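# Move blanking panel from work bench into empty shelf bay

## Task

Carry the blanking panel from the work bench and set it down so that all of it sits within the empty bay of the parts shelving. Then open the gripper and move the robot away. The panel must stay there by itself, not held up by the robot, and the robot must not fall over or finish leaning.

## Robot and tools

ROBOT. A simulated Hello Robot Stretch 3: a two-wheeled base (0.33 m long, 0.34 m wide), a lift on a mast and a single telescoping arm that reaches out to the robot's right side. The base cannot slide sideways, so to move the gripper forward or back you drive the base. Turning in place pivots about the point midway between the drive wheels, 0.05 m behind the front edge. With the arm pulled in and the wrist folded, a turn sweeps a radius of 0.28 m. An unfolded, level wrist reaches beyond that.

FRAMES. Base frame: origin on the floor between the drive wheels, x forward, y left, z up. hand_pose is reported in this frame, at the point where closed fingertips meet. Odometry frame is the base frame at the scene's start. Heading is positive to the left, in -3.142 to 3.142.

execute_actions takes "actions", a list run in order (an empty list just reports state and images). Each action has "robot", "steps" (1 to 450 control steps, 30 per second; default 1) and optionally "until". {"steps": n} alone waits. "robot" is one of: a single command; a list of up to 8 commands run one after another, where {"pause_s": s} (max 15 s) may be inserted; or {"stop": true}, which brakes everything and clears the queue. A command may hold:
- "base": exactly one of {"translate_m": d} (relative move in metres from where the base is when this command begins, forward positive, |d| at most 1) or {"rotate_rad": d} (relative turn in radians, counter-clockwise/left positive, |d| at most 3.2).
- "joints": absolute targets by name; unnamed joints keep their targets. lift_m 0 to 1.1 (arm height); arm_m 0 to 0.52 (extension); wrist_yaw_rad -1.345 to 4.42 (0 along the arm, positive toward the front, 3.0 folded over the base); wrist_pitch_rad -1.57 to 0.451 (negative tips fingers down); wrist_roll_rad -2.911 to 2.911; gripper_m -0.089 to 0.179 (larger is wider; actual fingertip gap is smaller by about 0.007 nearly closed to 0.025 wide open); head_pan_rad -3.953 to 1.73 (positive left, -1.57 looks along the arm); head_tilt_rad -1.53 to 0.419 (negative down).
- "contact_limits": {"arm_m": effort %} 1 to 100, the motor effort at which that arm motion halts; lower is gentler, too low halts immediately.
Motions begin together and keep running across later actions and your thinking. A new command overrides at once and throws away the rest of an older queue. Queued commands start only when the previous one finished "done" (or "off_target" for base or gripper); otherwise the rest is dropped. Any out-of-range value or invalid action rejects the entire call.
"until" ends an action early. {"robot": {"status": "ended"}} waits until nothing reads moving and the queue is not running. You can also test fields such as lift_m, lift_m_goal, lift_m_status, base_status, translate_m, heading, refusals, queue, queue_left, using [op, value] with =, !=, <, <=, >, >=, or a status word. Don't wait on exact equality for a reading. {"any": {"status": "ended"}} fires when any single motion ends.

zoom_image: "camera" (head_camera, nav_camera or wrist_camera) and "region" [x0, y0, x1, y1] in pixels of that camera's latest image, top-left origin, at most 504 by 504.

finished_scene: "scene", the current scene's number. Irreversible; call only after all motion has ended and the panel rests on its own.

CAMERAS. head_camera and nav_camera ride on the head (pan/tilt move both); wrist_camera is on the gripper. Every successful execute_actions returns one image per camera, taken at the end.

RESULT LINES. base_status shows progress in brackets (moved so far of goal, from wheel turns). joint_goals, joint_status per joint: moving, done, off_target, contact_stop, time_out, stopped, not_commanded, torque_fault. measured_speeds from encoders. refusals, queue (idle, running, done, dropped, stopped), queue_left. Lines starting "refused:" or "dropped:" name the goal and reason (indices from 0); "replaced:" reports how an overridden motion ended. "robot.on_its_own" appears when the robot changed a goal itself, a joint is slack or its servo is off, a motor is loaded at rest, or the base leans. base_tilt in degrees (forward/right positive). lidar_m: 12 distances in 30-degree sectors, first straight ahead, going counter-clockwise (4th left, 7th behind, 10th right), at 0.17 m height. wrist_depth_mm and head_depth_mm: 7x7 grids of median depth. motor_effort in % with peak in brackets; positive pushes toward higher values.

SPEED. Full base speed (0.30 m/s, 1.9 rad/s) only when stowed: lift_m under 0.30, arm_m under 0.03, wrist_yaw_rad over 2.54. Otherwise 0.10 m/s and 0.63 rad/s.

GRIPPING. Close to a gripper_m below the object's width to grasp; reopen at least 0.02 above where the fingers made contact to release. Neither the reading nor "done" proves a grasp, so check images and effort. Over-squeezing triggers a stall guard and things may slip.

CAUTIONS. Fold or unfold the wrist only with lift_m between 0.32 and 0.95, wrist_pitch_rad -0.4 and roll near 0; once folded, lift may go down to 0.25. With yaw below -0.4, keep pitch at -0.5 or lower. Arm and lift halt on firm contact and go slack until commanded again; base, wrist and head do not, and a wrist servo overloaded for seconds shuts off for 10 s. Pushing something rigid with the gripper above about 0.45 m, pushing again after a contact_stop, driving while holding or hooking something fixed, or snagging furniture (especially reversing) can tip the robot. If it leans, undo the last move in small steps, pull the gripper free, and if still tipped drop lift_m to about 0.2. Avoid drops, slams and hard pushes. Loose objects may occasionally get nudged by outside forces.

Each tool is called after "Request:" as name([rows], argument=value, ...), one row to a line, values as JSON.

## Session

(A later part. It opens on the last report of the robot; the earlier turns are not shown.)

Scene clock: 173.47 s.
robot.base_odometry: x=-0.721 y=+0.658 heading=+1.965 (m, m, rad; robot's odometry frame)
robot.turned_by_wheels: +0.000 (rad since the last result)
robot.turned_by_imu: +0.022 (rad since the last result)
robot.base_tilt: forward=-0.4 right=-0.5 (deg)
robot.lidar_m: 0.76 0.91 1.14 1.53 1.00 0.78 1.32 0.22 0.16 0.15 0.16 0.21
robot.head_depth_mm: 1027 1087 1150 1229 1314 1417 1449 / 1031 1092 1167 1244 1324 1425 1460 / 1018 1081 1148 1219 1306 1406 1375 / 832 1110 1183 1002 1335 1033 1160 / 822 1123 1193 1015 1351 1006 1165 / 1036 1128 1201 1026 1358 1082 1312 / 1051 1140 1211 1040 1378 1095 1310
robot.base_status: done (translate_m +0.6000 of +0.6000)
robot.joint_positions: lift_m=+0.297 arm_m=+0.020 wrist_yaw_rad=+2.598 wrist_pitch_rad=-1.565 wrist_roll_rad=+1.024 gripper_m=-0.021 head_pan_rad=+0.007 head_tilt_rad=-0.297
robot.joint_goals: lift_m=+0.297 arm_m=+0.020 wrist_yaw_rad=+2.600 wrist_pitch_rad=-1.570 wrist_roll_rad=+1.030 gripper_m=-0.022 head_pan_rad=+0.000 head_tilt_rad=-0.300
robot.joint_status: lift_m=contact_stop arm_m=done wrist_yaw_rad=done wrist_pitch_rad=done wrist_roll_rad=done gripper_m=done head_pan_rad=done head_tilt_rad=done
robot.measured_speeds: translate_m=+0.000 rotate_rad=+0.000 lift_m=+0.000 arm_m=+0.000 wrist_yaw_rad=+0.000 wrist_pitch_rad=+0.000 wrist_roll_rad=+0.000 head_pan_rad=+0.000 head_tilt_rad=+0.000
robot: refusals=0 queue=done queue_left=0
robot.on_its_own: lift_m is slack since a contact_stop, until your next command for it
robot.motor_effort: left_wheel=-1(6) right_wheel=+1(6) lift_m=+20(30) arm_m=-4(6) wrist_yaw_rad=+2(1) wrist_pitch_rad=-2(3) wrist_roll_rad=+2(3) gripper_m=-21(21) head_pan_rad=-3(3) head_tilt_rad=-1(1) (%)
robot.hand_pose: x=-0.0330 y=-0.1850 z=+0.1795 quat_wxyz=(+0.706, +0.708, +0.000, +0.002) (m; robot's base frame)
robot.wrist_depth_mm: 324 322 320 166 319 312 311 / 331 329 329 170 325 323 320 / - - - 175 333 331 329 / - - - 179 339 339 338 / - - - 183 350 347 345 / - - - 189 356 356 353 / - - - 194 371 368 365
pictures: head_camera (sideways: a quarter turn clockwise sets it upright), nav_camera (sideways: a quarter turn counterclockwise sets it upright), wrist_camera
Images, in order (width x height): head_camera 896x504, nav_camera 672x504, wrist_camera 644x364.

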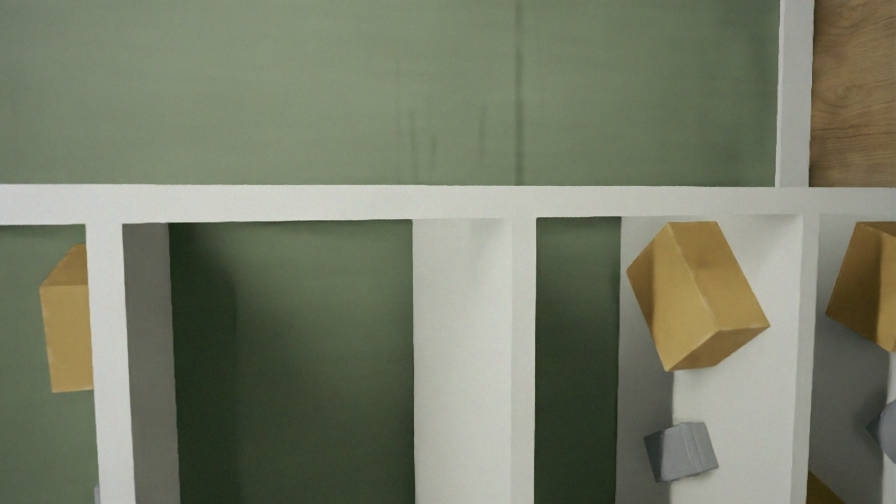

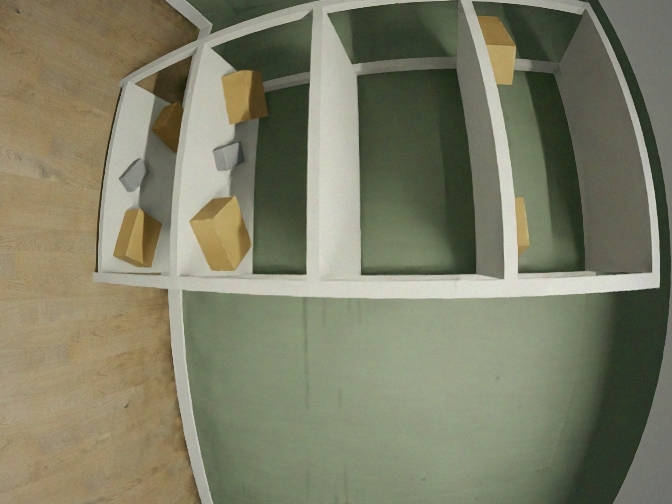

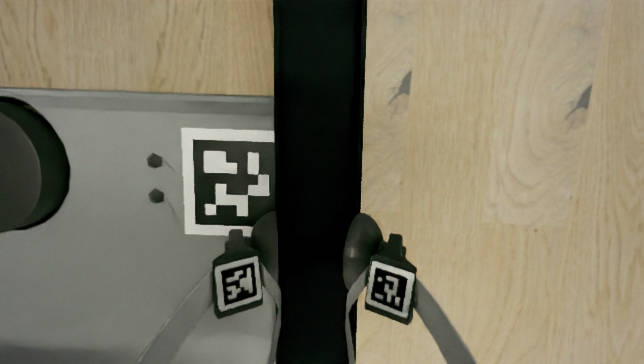

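Request:
execute_actions([
  {"robot":{"base":{"rotate_rad":1.005},"joints":{"lift_m":1.1,"head_pan_rad":-1.57,"head_tilt_rad":-0.4}},"steps":300,"until":{"robot":{"base_status":"done"}}},
  {"robot":{"base":{"translate_m":0.49},"joints":{"arm_m":0.07,"wrist_yaw_rad":0.0,"wrist_roll_rad":-1.57}},"steps":300,"until":{"robot":{"base_status":"done"}}},
  {"robot":{"base":{"rotate_rad":0.545}},"steps":300,"until":{"robot":{"status":"ended"}}},
])

Scene clock: 198.73 s.
robot.base_odometry: x=-1.204 y=+0.742 heading=-2.768 (m, m, rad; robot's odometry frame)
robot.turned_by_wheels: +1.550 (rad since the last result)
robot.turned_by_imu: +1.567 (rad since the last result)
robot.base_tilt: forward=-0.4 right=-0.6 (deg)
robot.lidar_m: 1.12 1.16 1.01 0.97 3.74 2.31 2.26 1.41 0.63 0.64 0.67 1.17
robot.head_depth_mm: 679 - - - - - 747 / 806 - - - - - - / 776 855 949 - - - 788 / 757 877 949 768 608 871 798 / 737 879 954 776 599 - 770 / 719 885 955 781 618 - 783 / 697 888 963 791 623 929 807
robot.base_status: done (rotate_rad +0.5449 of +0.5450)
robot.joint_positions: lift_m=+1.099 arm_m=+0.070 wrist_yaw_rad=+0.002 wrist_pitch_rad=-1.565 wrist_roll_rad=-1.564 gripper_m=-0.021 head_pan_rad=-1.563 head_tilt_rad=-0.395
robot.joint_goals: lift_m=+1.100 arm_m=+0.070 wrist_yaw_rad=+0.000 wrist_pitch_rad=-1.570 wrist_roll_rad=-1.570 gripper_m=-0.022 head_pan_rad=-1.570 head_tilt_rad=-0.400
robot.joint_status: lift_m=done arm_m=done wrist_yaw_rad=done wrist_pitch_rad=done wrist_roll_rad=done gripper_m=done head_pan_rad=done head_tilt_rad=done
robot.measured_speeds: translate_m=+0.000 rotate_rad=+0.000 lift_m=+0.000 arm_m=+0.000 wrist_yaw_rad=+0.000 wrist_pitch_rad=+0.000 wrist_roll_rad=+0.000 head_pan_rad=+0.000 head_tilt_rad=+0.000
robot: refusals=0 queue=done queue_left=0
robot.motor_effort: left_wheel=-2(7) right_wheel=+1(6) lift_m=+30(32) arm_m=+4(1) wrist_yaw_rad=-2(2) wrist_pitch_rad=-2(2) wrist_roll_rad=-2(0) gripper_m=-20(22) head_pan_rad=-3(31) head_tilt_rad=-1(10) (%)
robot.hand_pose: x=-0.0214 y=-0.1920 z=+0.9817 quat_wxyz=(+0.709, +0.705, -0.001, -0.002) (m; robot's base frame)
robot.wrist_depth_mm: - - - 168 - 583 578 / - - - 171 - 603 594 / - - - 175 - 617 577 / - - - 180 - 629 630 / - - - 185 - 640 639 / - - - 191 - 664 560 / - - - 197 - 691 572
pictures: head_camera (sideways: a quarter turn clockwise sets it upright), nav_camera (sideways: a quarter turn counterclockwise sets it upright), wrist_camera
Images, in order (width x height): head_camera 896x504, nav_camera 672x504, wrist_camera 644x364.

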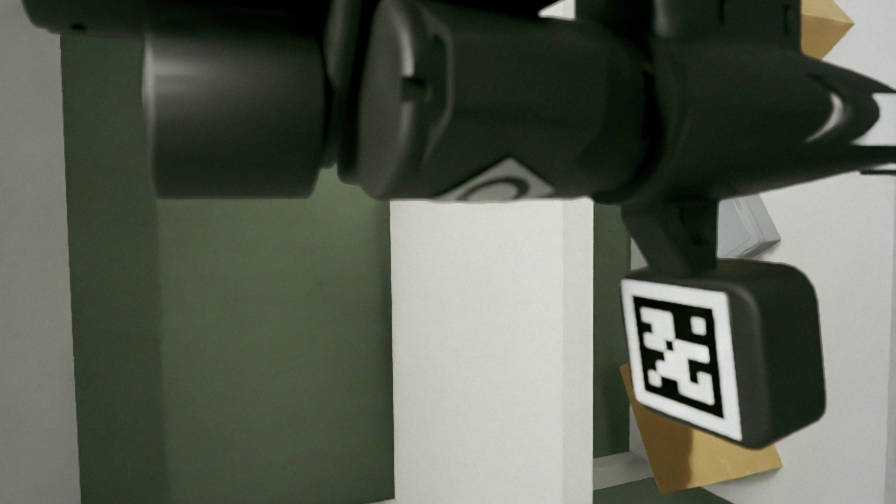

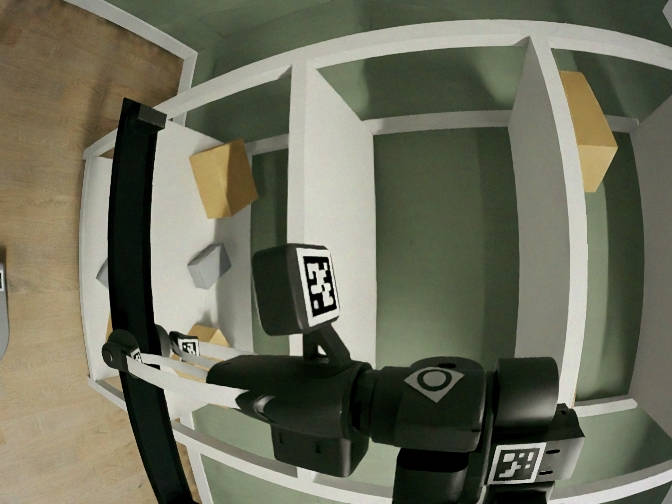

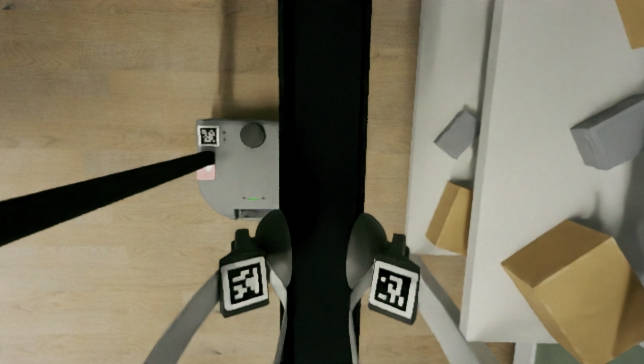

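Request:
execute_actions([
  {"robot":{"joints":{"wrist_pitch_rad":-0.5}},"steps":100,"until":{"robot":{"wrist_pitch_rad":[">",-0.62]}}},
  {"robot":{"joints":{"arm_m":0.42},"contact_limits":{"arm_m":15}},"steps":200,"until":{"robot":{"arm_m":[">",0.3]}}},
  {"robot":{"joints":{"wrist_pitch_rad":-0.76}},"steps":200,"until":{"robot":{"status":"ended"}}},
])

Scene clock: 210.43 s.
robot.base_odometry: x=-1.204 y=+0.742 heading=-2.768 (m, m, rad; robot's odometry frame)
robot.turned_by_wheels: +0.000 (rad since the last result)
robot.turned_by_imu: +0.002 (rad since the last result)
robot.base_tilt: forward=-0.3 right=-0.5 (deg)
robot.lidar_m: 1.12 1.16 1.00 0.97 3.74 2.31 2.27 1.41 0.63 0.64 0.67 1.16
robot.head_depth_mm: 804 891 935 714 596 850 751 / 807 - 950 716 601 987 797 / 776 852 - 716 605 991 798 / 758 877 938 745 609 935 798 / 741 882 954 755 613 961 804 / 720 884 960 757 618 905 805 / 702 884 961 790 623 912 807
robot.base_status: done (rotate_rad +0.5449 of +0.5450)
robot.joint_positions: lift_m=+1.099 arm_m=+0.420 wrist_yaw_rad=+0.001 wrist_pitch_rad=-0.773 wrist_roll_rad=-1.567 gripper_m=-0.021 head_pan_rad=-1.563 head_tilt_rad=-0.395
robot.joint_goals: lift_m=+1.100 arm_m=+0.420 wrist_yaw_rad=+0.000 wrist_pitch_rad=-0.760 wrist_roll_rad=-1.570 gripper_m=-0.022 head_pan_rad=-1.570 head_tilt_rad=-0.400
robot.joint_status: lift_m=done arm_m=done wrist_yaw_rad=done wrist_pitch_rad=done wrist_roll_rad=done gripper_m=done head_pan_rad=done head_tilt_rad=done
robot.measured_speeds: translate_m=+0.000 rotate_rad=+0.000 lift_m=+0.000 arm_m=+0.000 wrist_yaw_rad=+0.000 wrist_pitch_rad=+0.000 wrist_roll_rad=+0.000 head_pan_rad=+0.000 head_tilt_rad=+0.000
robot: refusals=0 queue=done queue_left=0
robot.motor_effort: left_wheel=-2(1) right_wheel=+1(1) lift_m=+30(30) arm_m=+4(5) wrist_yaw_rad=-1(2) wrist_pitch_rad=+6(13) wrist_roll_rad=-1(2) gripper_m=-20(20) head_pan_rad=-4(3) head_tilt_rad=-2(2) (%)
robot.contact_limits: arm_m 15 (drawing in: default 18, maximum 29; extending or still: default 24, maximum 40)
robot.hand_pose: x=-0.0211 y=-0.7312 z=+1.0419 quat_wxyz=(+0.926, +0.377, -0.001, +0.000) (m; robot's base frame)
robot.wrist_depth_mm: 124 138 168 167 293 325 279 / 126 142 173 171 309 329 283 / 128 145 177 176 321 335 287 / 129 148 182 180 338 343 290 / 132 151 179 185 376 348 295 / 135 154 - 191 406 354 299 / 137 154 199 196 377 359 307
pictures: head_camera (sideways: a quarter turn clockwise sets it upright), nav_camera (sideways: a quarter turn counterclockwise sets it upright), wrist_camera
Images, in order (width x height): head_camera 896x504, nav_camera 672x504, wrist_camera 644x364.

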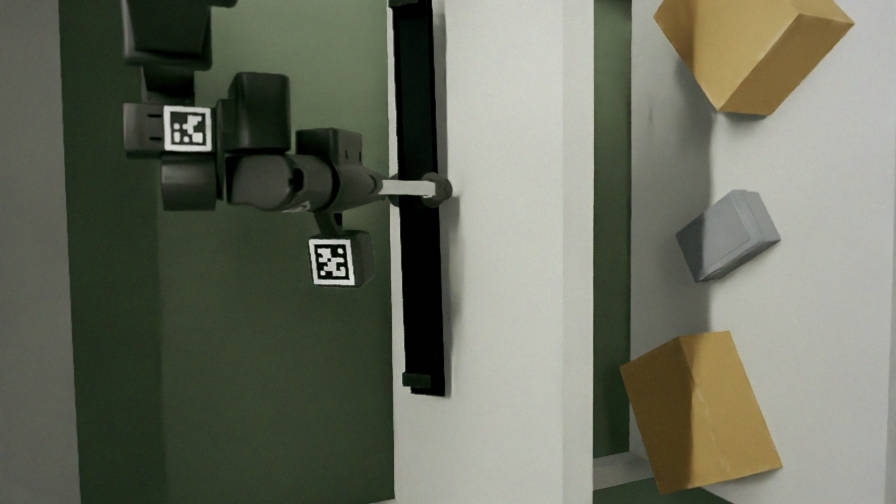

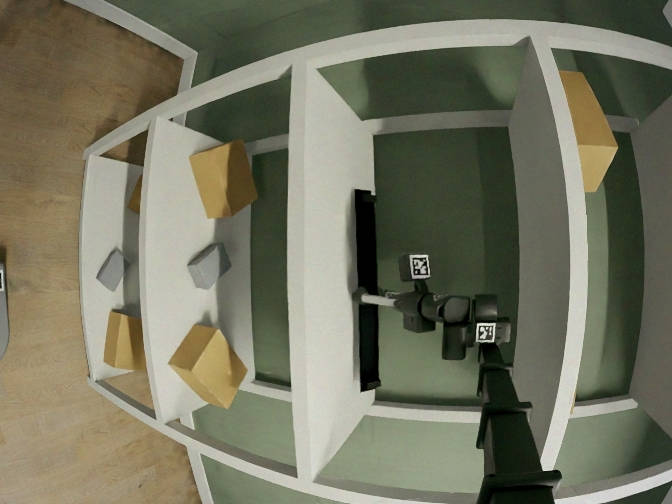

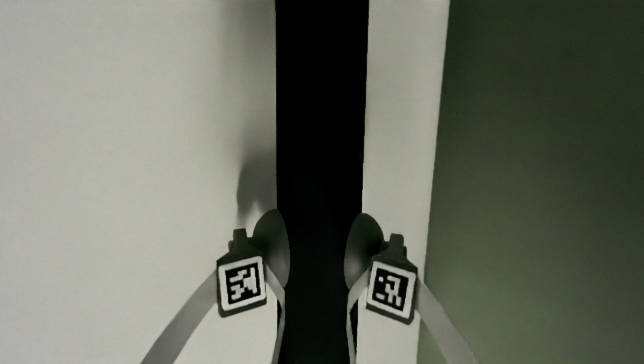

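Request:
execute_actions([
  {"robot":{"joints":{"wrist_pitch_rad":-0.84,"arm_m":0.405}},"steps":100,"until":{"robot":{"status":"ended"}}},
])

Scene clock: 215.77 s.
robot.base_odometry: x=-1.204 y=+0.742 heading=-2.768 (m, m, rad; robot's odometry frame)
robot.turned_by_wheels: +0.000 (rad since the last result)
robot.turned_by_imu: +0.001 (rad since the last result)
robot.base_tilt: forward=-0.4 right=-0.5 (deg)
robot.lidar_m: 1.12 1.16 1.00 0.97 3.72 2.31 2.26 1.41 0.63 0.63 0.67 1.17
robot.head_depth_mm: 805 885 938 704 596 852 748 / 806 - 950 712 600 981 796 / 778 853 - 713 605 988 798 / 759 876 929 725 610 932 800 / 742 882 955 731 614 965 803 / 722 883 954 737 618 905 806 / 700 888 957 791 622 912 807
robot.base_status: done (rotate_rad +0.5449 of +0.5450)
robot.joint_positions: lift_m=+1.099 arm_m=+0.405 wrist_yaw_rad=+0.001 wrist_pitch_rad=-0.851 wrist_roll_rad=-1.567 gripper_m=-0.021 head_pan_rad=-1.563 head_tilt_rad=-0.395
robot.joint_goals: lift_m=+1.100 arm_m=+0.405 wrist_yaw_rad=+0.000 wrist_pitch_rad=-0.840 wrist_roll_rad=-1.570 gripper_m=-0.022 head_pan_rad=-1.570 head_tilt_rad=-0.400
robot.joint_status: lift_m=done arm_m=done wrist_yaw_rad=done wrist_pitch_rad=done wrist_roll_rad=done gripper_m=done head_pan_rad=done head_tilt_rad=done
robot.measured_speeds: translate_m=+0.000 rotate_rad=+0.000 lift_m=+0.000 arm_m=+0.000 wrist_yaw_rad=+0.000 wrist_pitch_rad=+0.000 wrist_roll_rad=+0.000 head_pan_rad=+0.000 head_tilt_rad=+0.000
robot: refusals=0 queue=done queue_left=0
robot.motor_effort: left_wheel=-2(2) right_wheel=+1(1) lift_m=+30(30) arm_m=-3(2) wrist_yaw_rad=-1(1) wrist_pitch_rad=+5(6) wrist_roll_rad=-1(1) gripper_m=-20(20) head_pan_rad=-3(3) head_tilt_rad=-1(2) (%)
robot.hand_pose: x=-0.0212 y=-0.7012 z=+1.0295 quat_wxyz=(+0.911, +0.413, -0.001, +0.000) (m; robot's base frame)
robot.wrist_depth_mm: 119 133 158 167 252 334 297 / 121 135 162 171 264 342 303 / 124 138 166 175 273 353 305 / 126 142 170 181 287 361 310 / 128 145 169 186 315 374 311 / 130 148 - 191 356 382 317 / 133 148 187 196 319 389 324
pictures: head_camera (sideways: a quarter turn clockwise sets it upright), nav_camera (sideways: a quarter turn counterclockwise sets it upright), wrist_camera
Images, in order (width x height): head_camera 896x504, nav_camera 672x504, wrist_camera 644x364.

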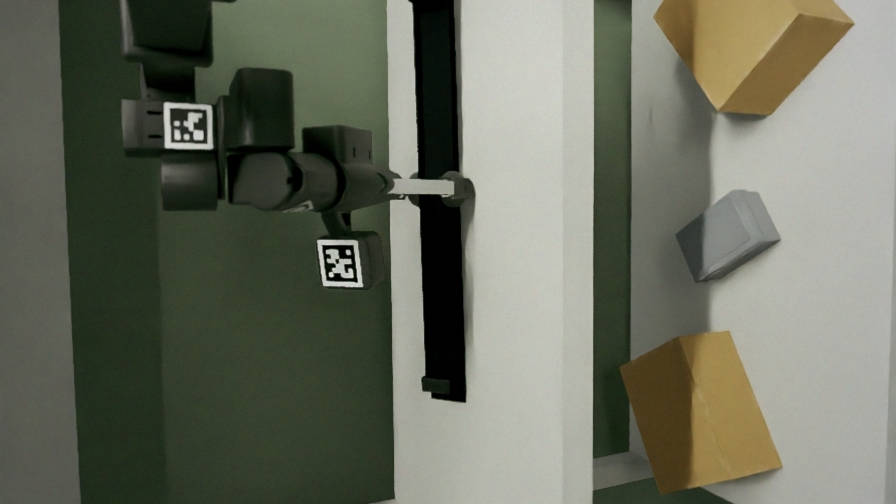

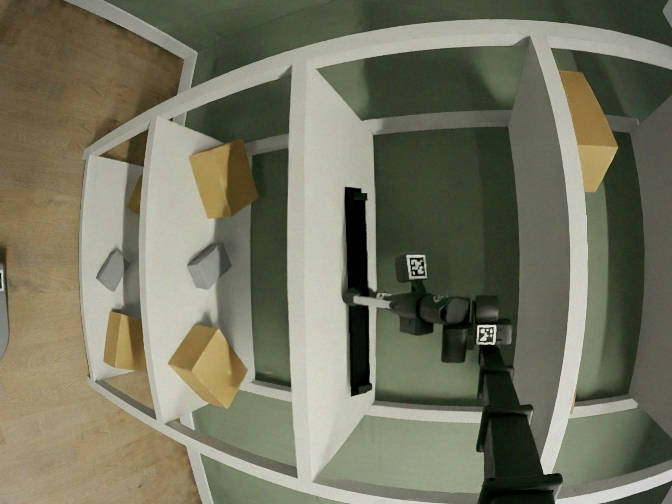

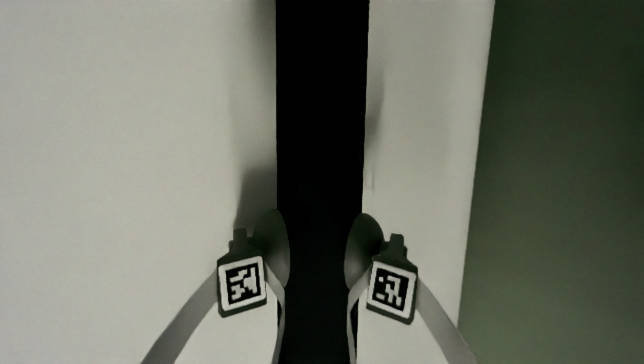

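Request:
execute_actions(actions=[])

Scene clock: 220.73 s.
robot.base_odometry: x=-1.204 y=+0.742 heading=-2.768 (m, m, rad; robot's odometry frame)
robot.turned_by_wheels: +0.000 (rad since the last result)
robot.turned_by_imu: +0.001 (rad since the last result)
robot.base_tilt: forward=-0.4 right=-0.5 (deg)
robot.lidar_m: 1.12 1.16 1.01 0.97 3.73 2.30 2.27 1.42 0.63 0.64 0.67 1.16
robot.head_depth_mm: 799 883 934 705 596 849 749 / 809 - 951 710 600 984 793 / 777 854 - 713 605 991 796 / 759 878 927 723 609 932 798 / 741 880 954 731 613 964 802 / 721 878 959 736 619 908 804 / 702 885 963 791 623 911 809
robot.base_status: done (rotate_rad +0.5449 of +0.5450)
robot.joint_positions: lift_m=+1.099 arm_m=+0.405 wrist_yaw_rad=+0.001 wrist_pitch_rad=-0.851 wrist_roll_rad=-1.567 gripper_m=-0.021 head_pan_rad=-1.563 head_tilt_rad=-0.395
robot.joint_goals: lift_m=+1.100 arm_m=+0.405 wrist_yaw_rad=+0.000 wrist_pitch_rad=-0.840 wrist_roll_rad=-1.570 gripper_m=-0.022 head_pan_rad=-1.570 head_tilt_rad=-0.400
robot.joint_status: lift_m=done arm_m=done wrist_yaw_rad=done wrist_pitch_rad=done wrist_roll_rad=done gripper_m=done head_pan_rad=done head_tilt_rad=done
robot.measured_speeds: translate_m=+0.000 rotate_rad=+0.000 lift_m=+0.000 arm_m=+0.000 wrist_yaw_rad=+0.000 wrist_pitch_rad=+0.000 wrist_roll_rad=+0.000 head_pan_rad=+0.000 head_tilt_rad=+0.000
robot: refusals=0 queue=done queue_left=0
robot.motor_effort: left_wheel=-1(2) right_wheel=+2(1) lift_m=+30(30) arm_m=-4(4) wrist_yaw_rad=-1(1) wrist_pitch_rad=+6(6) wrist_roll_rad=-1(1) gripper_m=-20(21) head_pan_rad=-3(3) head_tilt_rad=-2(1) (%)
robot.hand_pose: x=-0.0212 y=-0.7012 z=+1.0295 quat_wxyz=(+0.911, +0.413, -0.001, +0.000) (m; robot's base frame)
robot.wrist_depth_mm: 119 133 158 167 253 335 297 / 121 135 161 171 263 345 303 / 124 138 165 176 274 353 306 / 126 141 170 180 287 363 310 / 128 144 169 185 314 375 314 / 130 148 - 192 356 378 317 / 133 149 187 197 318 387 322
pictures: head_camera (sideways: a quarter turn clockwise sets it upright), nav_camera (sideways: a quarter turn counterclockwise sets it upright), wrist_camera
Images, in order (width x height): head_camera 896x504, nav_camera 672x504, wrist_camera 644x364.

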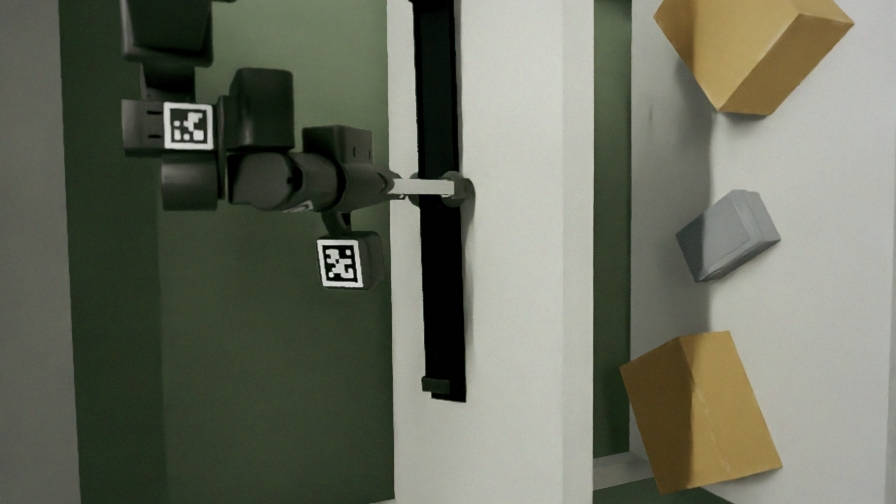

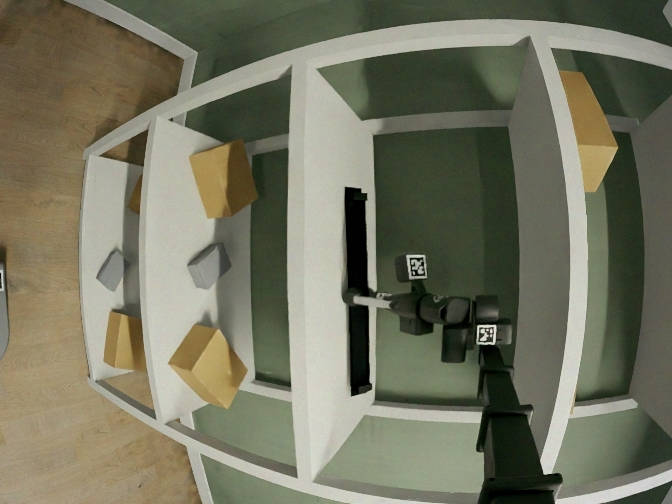

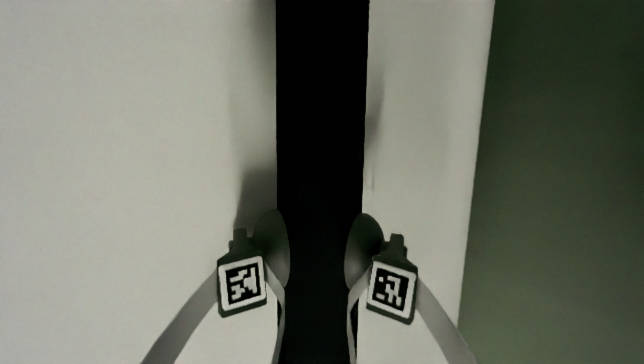

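Request:
execute_actions([
  {"robot": {"joints": {"gripper_m": 0.04}}, "steps": 60, "until": {"robot": {"status": "ended"}}},
  {"robot": {"joints": {"gripper_m": 0.08}}, "steps": 60, "until": {"robot": {"status": "ended"}}},
  {"steps": 10},
])

Scene clock: 226.80 s.
robot.base_odometry: x=-1.204 y=+0.742 heading=-2.768 (m, m, rad; robot's odometry frame)
robot.turned_by_wheels: +0.000 (rad since the last result)
robot.turned_by_imu: +0.001 (rad since the last result)
robot.base_tilt: forward=-0.5 right=-0.5 (deg)
robot.lidar_m: 1.12 1.16 1.00 0.97 3.70 2.31 2.27 1.41 0.63 0.63 0.67 1.16
robot.head_depth_mm: 803 886 938 735 596 850 749 / 804 - 952 745 601 983 793 / 773 852 - 750 606 986 797 / 757 876 928 763 609 932 801 / 739 880 951 770 615 966 805 / 720 882 962 754 620 904 807 / 698 887 965 790 623 912 811
robot.base_status: done (rotate_rad +0.5449 of +0.5450)
robot.joint_positions: lift_m=+1.100 arm_m=+0.405 wrist_yaw_rad=+0.001 wrist_pitch_rad=-0.827 wrist_roll_rad=-1.567 gripper_m=+0.080 head_pan_rad=-1.563 head_tilt_rad=-0.395
robot.joint_goals: lift_m=+1.100 arm_m=+0.405 wrist_yaw_rad=+0.000 wrist_pitch_rad=-0.840 wrist_roll_rad=-1.570 gripper_m=+0.080 head_pan_rad=-1.570 head_tilt_rad=-0.400
robot.joint_status: lift_m=done arm_m=done wrist_yaw_rad=done wrist_pitch_rad=done wrist_roll_rad=done gripper_m=done head_pan_rad=done head_tilt_rad=done
robot.measured_speeds: translate_m=+0.000 rotate_rad=+0.000 lift_m=+0.000 arm_m=+0.000 wrist_yaw_rad=+0.000 wrist_pitch_rad=+0.000 wrist_roll_rad=+0.000 head_pan_rad=+0.000 head_tilt_rad=+0.000
robot: refusals=0 queue=done queue_left=0
robot.motor_effort: left_wheel=-1(1) right_wheel=+1(1) lift_m=+27(30) arm_m=-4(4) wrist_yaw_rad=+0(0) wrist_pitch_rad=-6(7) wrist_roll_rad=-1(1) gripper_m=+4(81) head_pan_rad=-3(3) head_tilt_rad=-2(1) (%)
robot.hand_pose: x=-0.0212 y=-0.7063 z=+1.0335 quat_wxyz=(+0.916, +0.402, -0.001, +0.000) (m; robot's base frame)
robot.wrist_depth_mm: 121 136 162 196 267 341 292 / 124 138 166 199 280 346 299 / 126 141 170 205 293 358 303 / 128 145 175 212 304 363 307 / 130 148 173 218 313 371 310 / 132 150 189 225 296 374 314 / 135 149 189 234 349 376 320
pictures: head_camera (sideways: a quarter turn clockwise sets it upright), nav_camera (sideways: a quarter turn counterclockwise sets it upright), wrist_camera
Images, in order (width x height): head_camera 896x504, nav_camera 672x504, wrist_camera 644x364.

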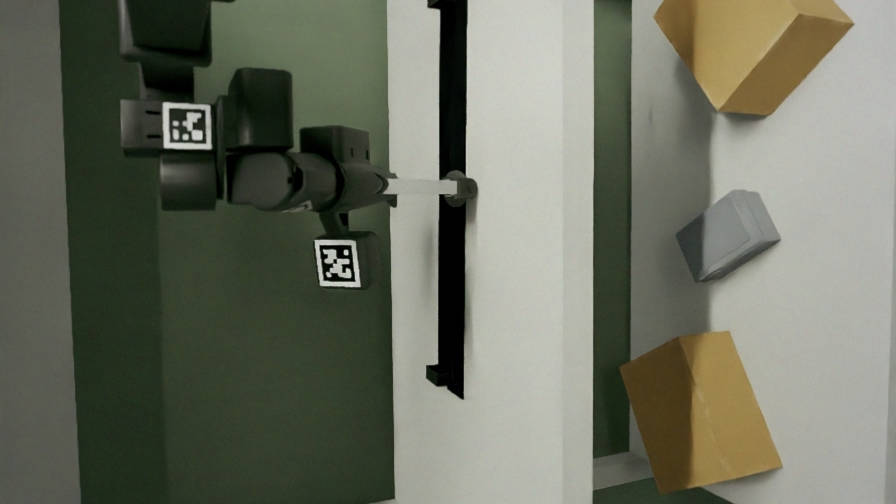

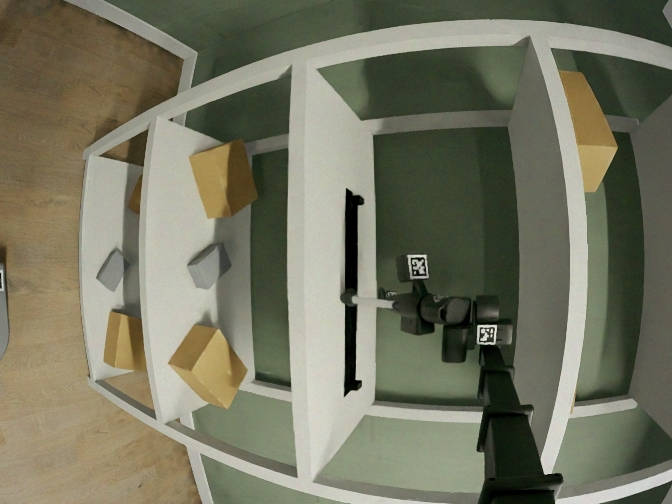

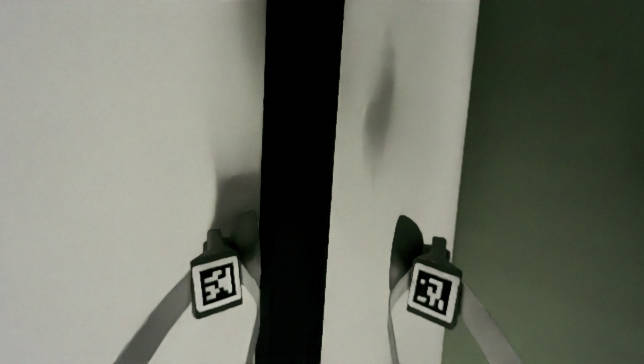

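Request:
execute_actions([
  {"robot": [{"joints": {"arm_m": 0.355, "wrist_pitch_rad": -0.8}}, {"joints": {"arm_m": 0.02, "wrist_pitch_rad": -0.6}}], "steps": 450, "until": {"robot": {"status": "ended"}}},
])

Scene clock: 235.33 s.
robot.base_odometry: x=-1.204 y=+0.742 heading=-2.768 (m, m, rad; robot's odometry frame)
robot.turned_by_wheels: +0.000 (rad since the last result)
robot.turned_by_imu: +0.002 (rad since the last result)
robot.base_tilt: forward=-0.4 right=-0.5 (deg)
robot.lidar_m: 1.12 1.16 1.00 0.97 3.75 2.30 2.26 1.41 0.63 0.63 0.67 1.16
robot.head_depth_mm: 804 - - - - - 747 / 807 - - - - - 772 / 777 862 946 812 - 926 795 / 756 876 948 761 579 929 798 / 735 879 953 770 - 937 802 / 719 880 957 753 619 901 807 / 698 889 964 789 624 911 806
robot.base_status: done (rotate_rad +0.5449 of +0.5450)
robot.joint_positions: lift_m=+1.100 arm_m=+0.020 wrist_yaw_rad=+0.001 wrist_pitch_rad=-0.619 wrist_roll_rad=-1.569 gripper_m=+0.080 head_pan_rad=-1.563 head_tilt_rad=-0.395
robot.joint_goals: lift_m=+1.100 arm_m=+0.020 wrist_yaw_rad=+0.000 wrist_pitch_rad=-0.600 wrist_roll_rad=-1.570 gripper_m=+0.080 head_pan_rad=-1.570 head_tilt_rad=-0.400
robot.joint_status: lift_m=done arm_m=done wrist_yaw_rad=done wrist_pitch_rad=done wrist_roll_rad=done gripper_m=done head_pan_rad=done head_tilt_rad=done
robot.measured_speeds: translate_m=+0.000 rotate_rad=+0.000 lift_m=+0.000 arm_m=+0.000 wrist_yaw_rad=+0.000 wrist_pitch_rad=+0.000 wrist_roll_rad=+0.000 head_pan_rad=+0.000 head_tilt_rad=+0.000
robot: refusals=0 queue=done queue_left=0
robot.motor_effort: left_wheel=-1(1) right_wheel=+1(1) lift_m=+27(27) arm_m=-4(1) wrist_yaw_rad=-1(1) wrist_pitch_rad=+10(8) wrist_roll_rad=+0(1) gripper_m=+0(4) head_pan_rad=-3(3) head_tilt_rad=-2(1) (%)
robot.hand_pose: x=-0.0211 y=-0.3601 z=+1.0700 quat_wxyz=(+0.952, +0.305, -0.001, +0.000) (m; robot's base frame)
robot.wrist_depth_mm: 832 600 691 327 440 639 568 / 869 618 769 341 464 656 581 / 876 640 725 357 474 666 590 / 900 666 809 372 490 681 591 / 923 663 762 391 537 691 608 / 932 762 - 414 475 701 622 / 983 738 - 432 629 701 628
pictures: head_camera (sideways: a quarter turn clockwise sets it upright), nav_camera (sideways: a quarter turn counterclockwise sets it upright), wrist_camera
Images, in order (width x height): head_camera 896x504, nav_camera 672x504, wrist_camera 644x364.

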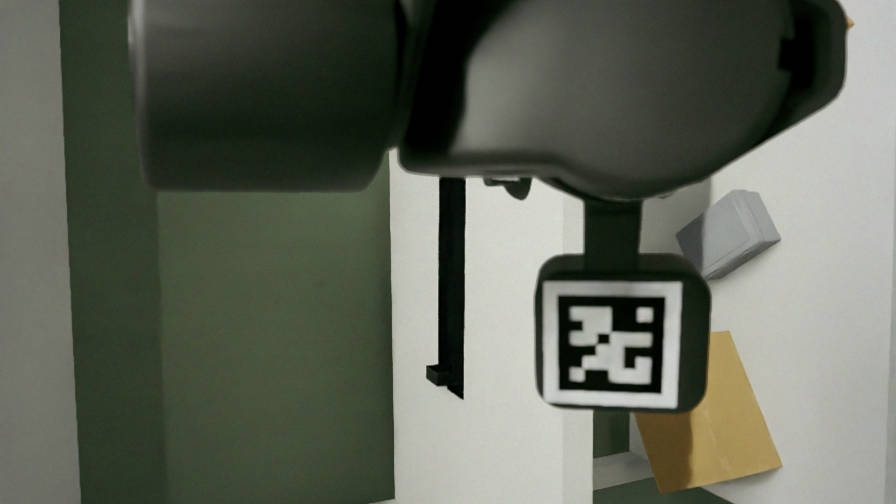

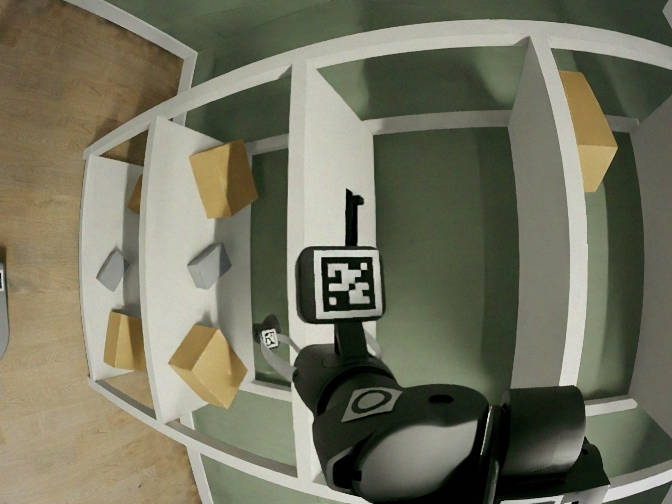

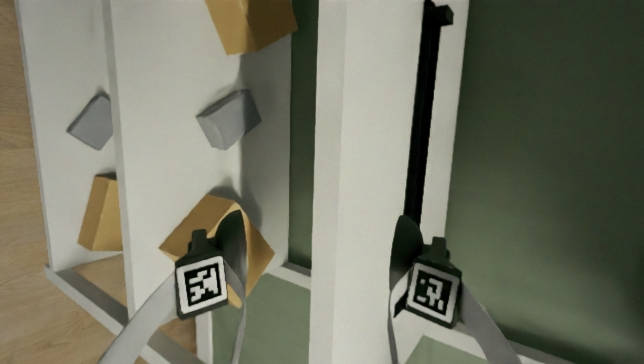

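Panel stayed in place. Move clear.

Request:
execute_actions([
  {"robot": {"base": {"translate_m": -0.3}, "joints": {"wrist_pitch_rad": -1.4, "head_pan_rad": -1.1}}, "steps": 450, "until": {"robot": {"status": "ended"}}},
])

Scene clock: 241.23 s.
robot.base_odometry: x=-0.924 y=+0.851 heading=-2.768 (m, m, rad; robot's odometry frame)
robot.turned_by_wheels: +0.000 (rad since the last result)
robot.turned_by_imu: -0.001 (rad since the last result)
robot.base_tilt: forward=-0.4 right=-0.5 (deg)
robot.lidar_m: 1.42 1.38 1.00 0.99 3.33 2.00 1.97 1.42 1.03 0.51 0.91 0.90
robot.head_depth_mm: 793 857 919 730 568 1011 - / 795 901 969 741 600 1055 - / 778 946 1025 760 1145 957 846 / 762 1004 1077 767 1199 993 876 / 742 1063 1149 776 1098 996 1215 / 722 1114 1225 784 1494 1006 1291 / 704 1210 1341 850 1657 1042 1263
robot.base_status: done (translate_m -0.3000 of -0.3000)
robot.joint_positions: lift_m=+1.100 arm_m=+0.020 wrist_yaw_rad=+0.001 wrist_pitch_rad=-1.393 wrist_roll_rad=-1.569 gripper_m=+0.080 head_pan_rad=-1.107 head_tilt_rad=-0.395
robot.joint_goals: lift_m=+1.100 arm_m=+0.020 wrist_yaw_rad=+0.000 wrist_pitch_rad=-1.400 wrist_roll_rad=-1.570 gripper_m=+0.080 head_pan_rad=-1.100 head_tilt_rad=-0.400
robot.joint_status: lift_m=done arm_m=done wrist_yaw_rad=done wrist_pitch_rad=done wrist_roll_rad=done gripper_m=done head_pan_rad=done head_tilt_rad=done
robot.measured_speeds: translate_m=+0.000 rotate_rad=+0.000 lift_m=+0.000 arm_m=+0.000 wrist_yaw_rad=+0.000 wrist_pitch_rad=+0.000 wrist_roll_rad=+0.000 head_pan_rad=+0.000 head_tilt_rad=+0.000
robot: refusals=0 queue=done queue_left=0
robot.motor_effort: left_wheel=-1(5) right_wheel=+1(2) lift_m=+27(27) arm_m=-4(4) wrist_yaw_rad=-1(0) wrist_pitch_rad=-4(10) wrist_roll_rad=+0(0) gripper_m=-1(0) head_pan_rad=+3(24) head_tilt_rad=-1(2) (%)
robot.hand_pose: x=-0.0213 y=-0.1872 z=+0.9818 quat_wxyz=(+0.767, +0.642, +0.000, -0.001) (m; robot's base frame)
robot.wrist_depth_mm: 956 - - - - 644 678 / 980 - - - - 656 703 / - - - - - 592 612 / - - - - 843 684 739 / - - - - - 539 804 / - - - - - - 350 / - - - - - - 847
pictures: head_camera (sideways: a quarter turn clockwise sets it upright), nav_camera (sideways: a quarter turn counterclockwise sets it upright), wrist_camera
Images, in order (width x height): head_camera 896x504, nav_camera 672x504, wrist_camera 644x364.

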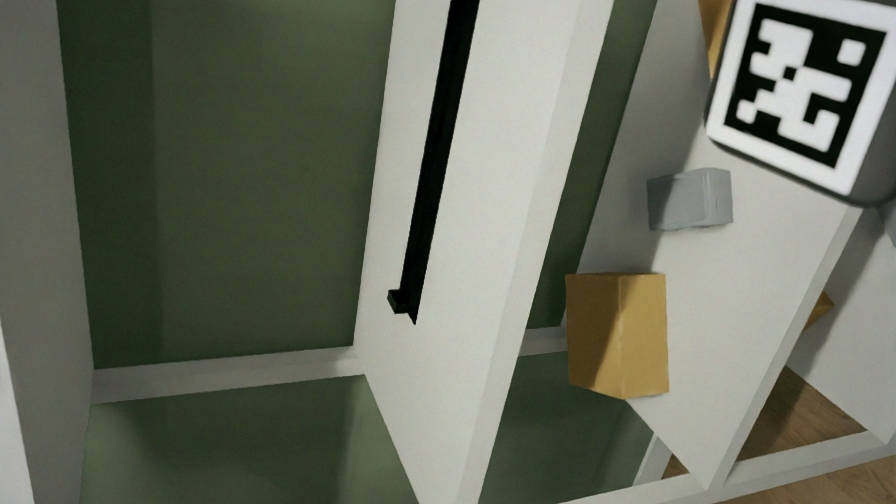

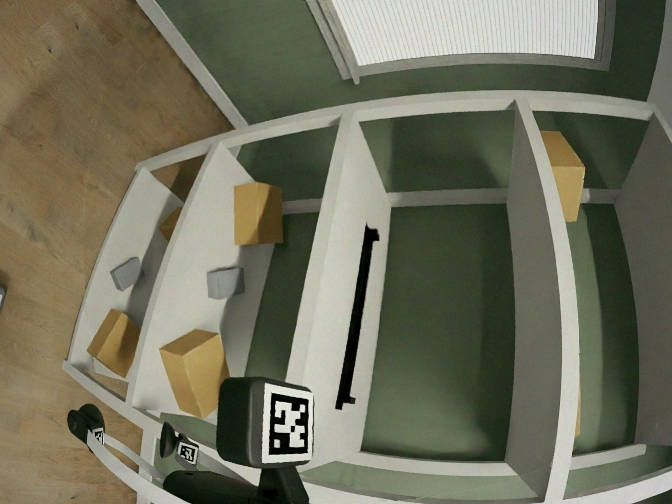

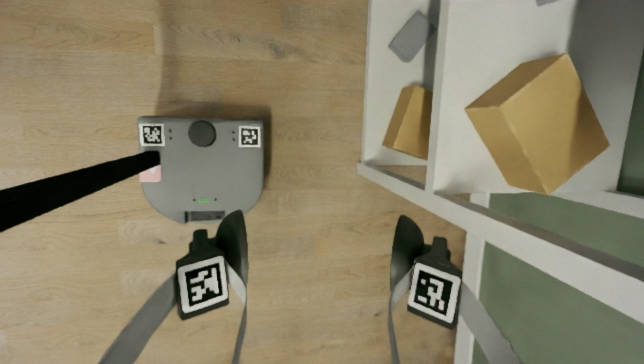

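The panel lies wholly inside the empty bay and the robot is clear and still.

Request:
finished_scene(scene=2)

The scene is finished: the task was done.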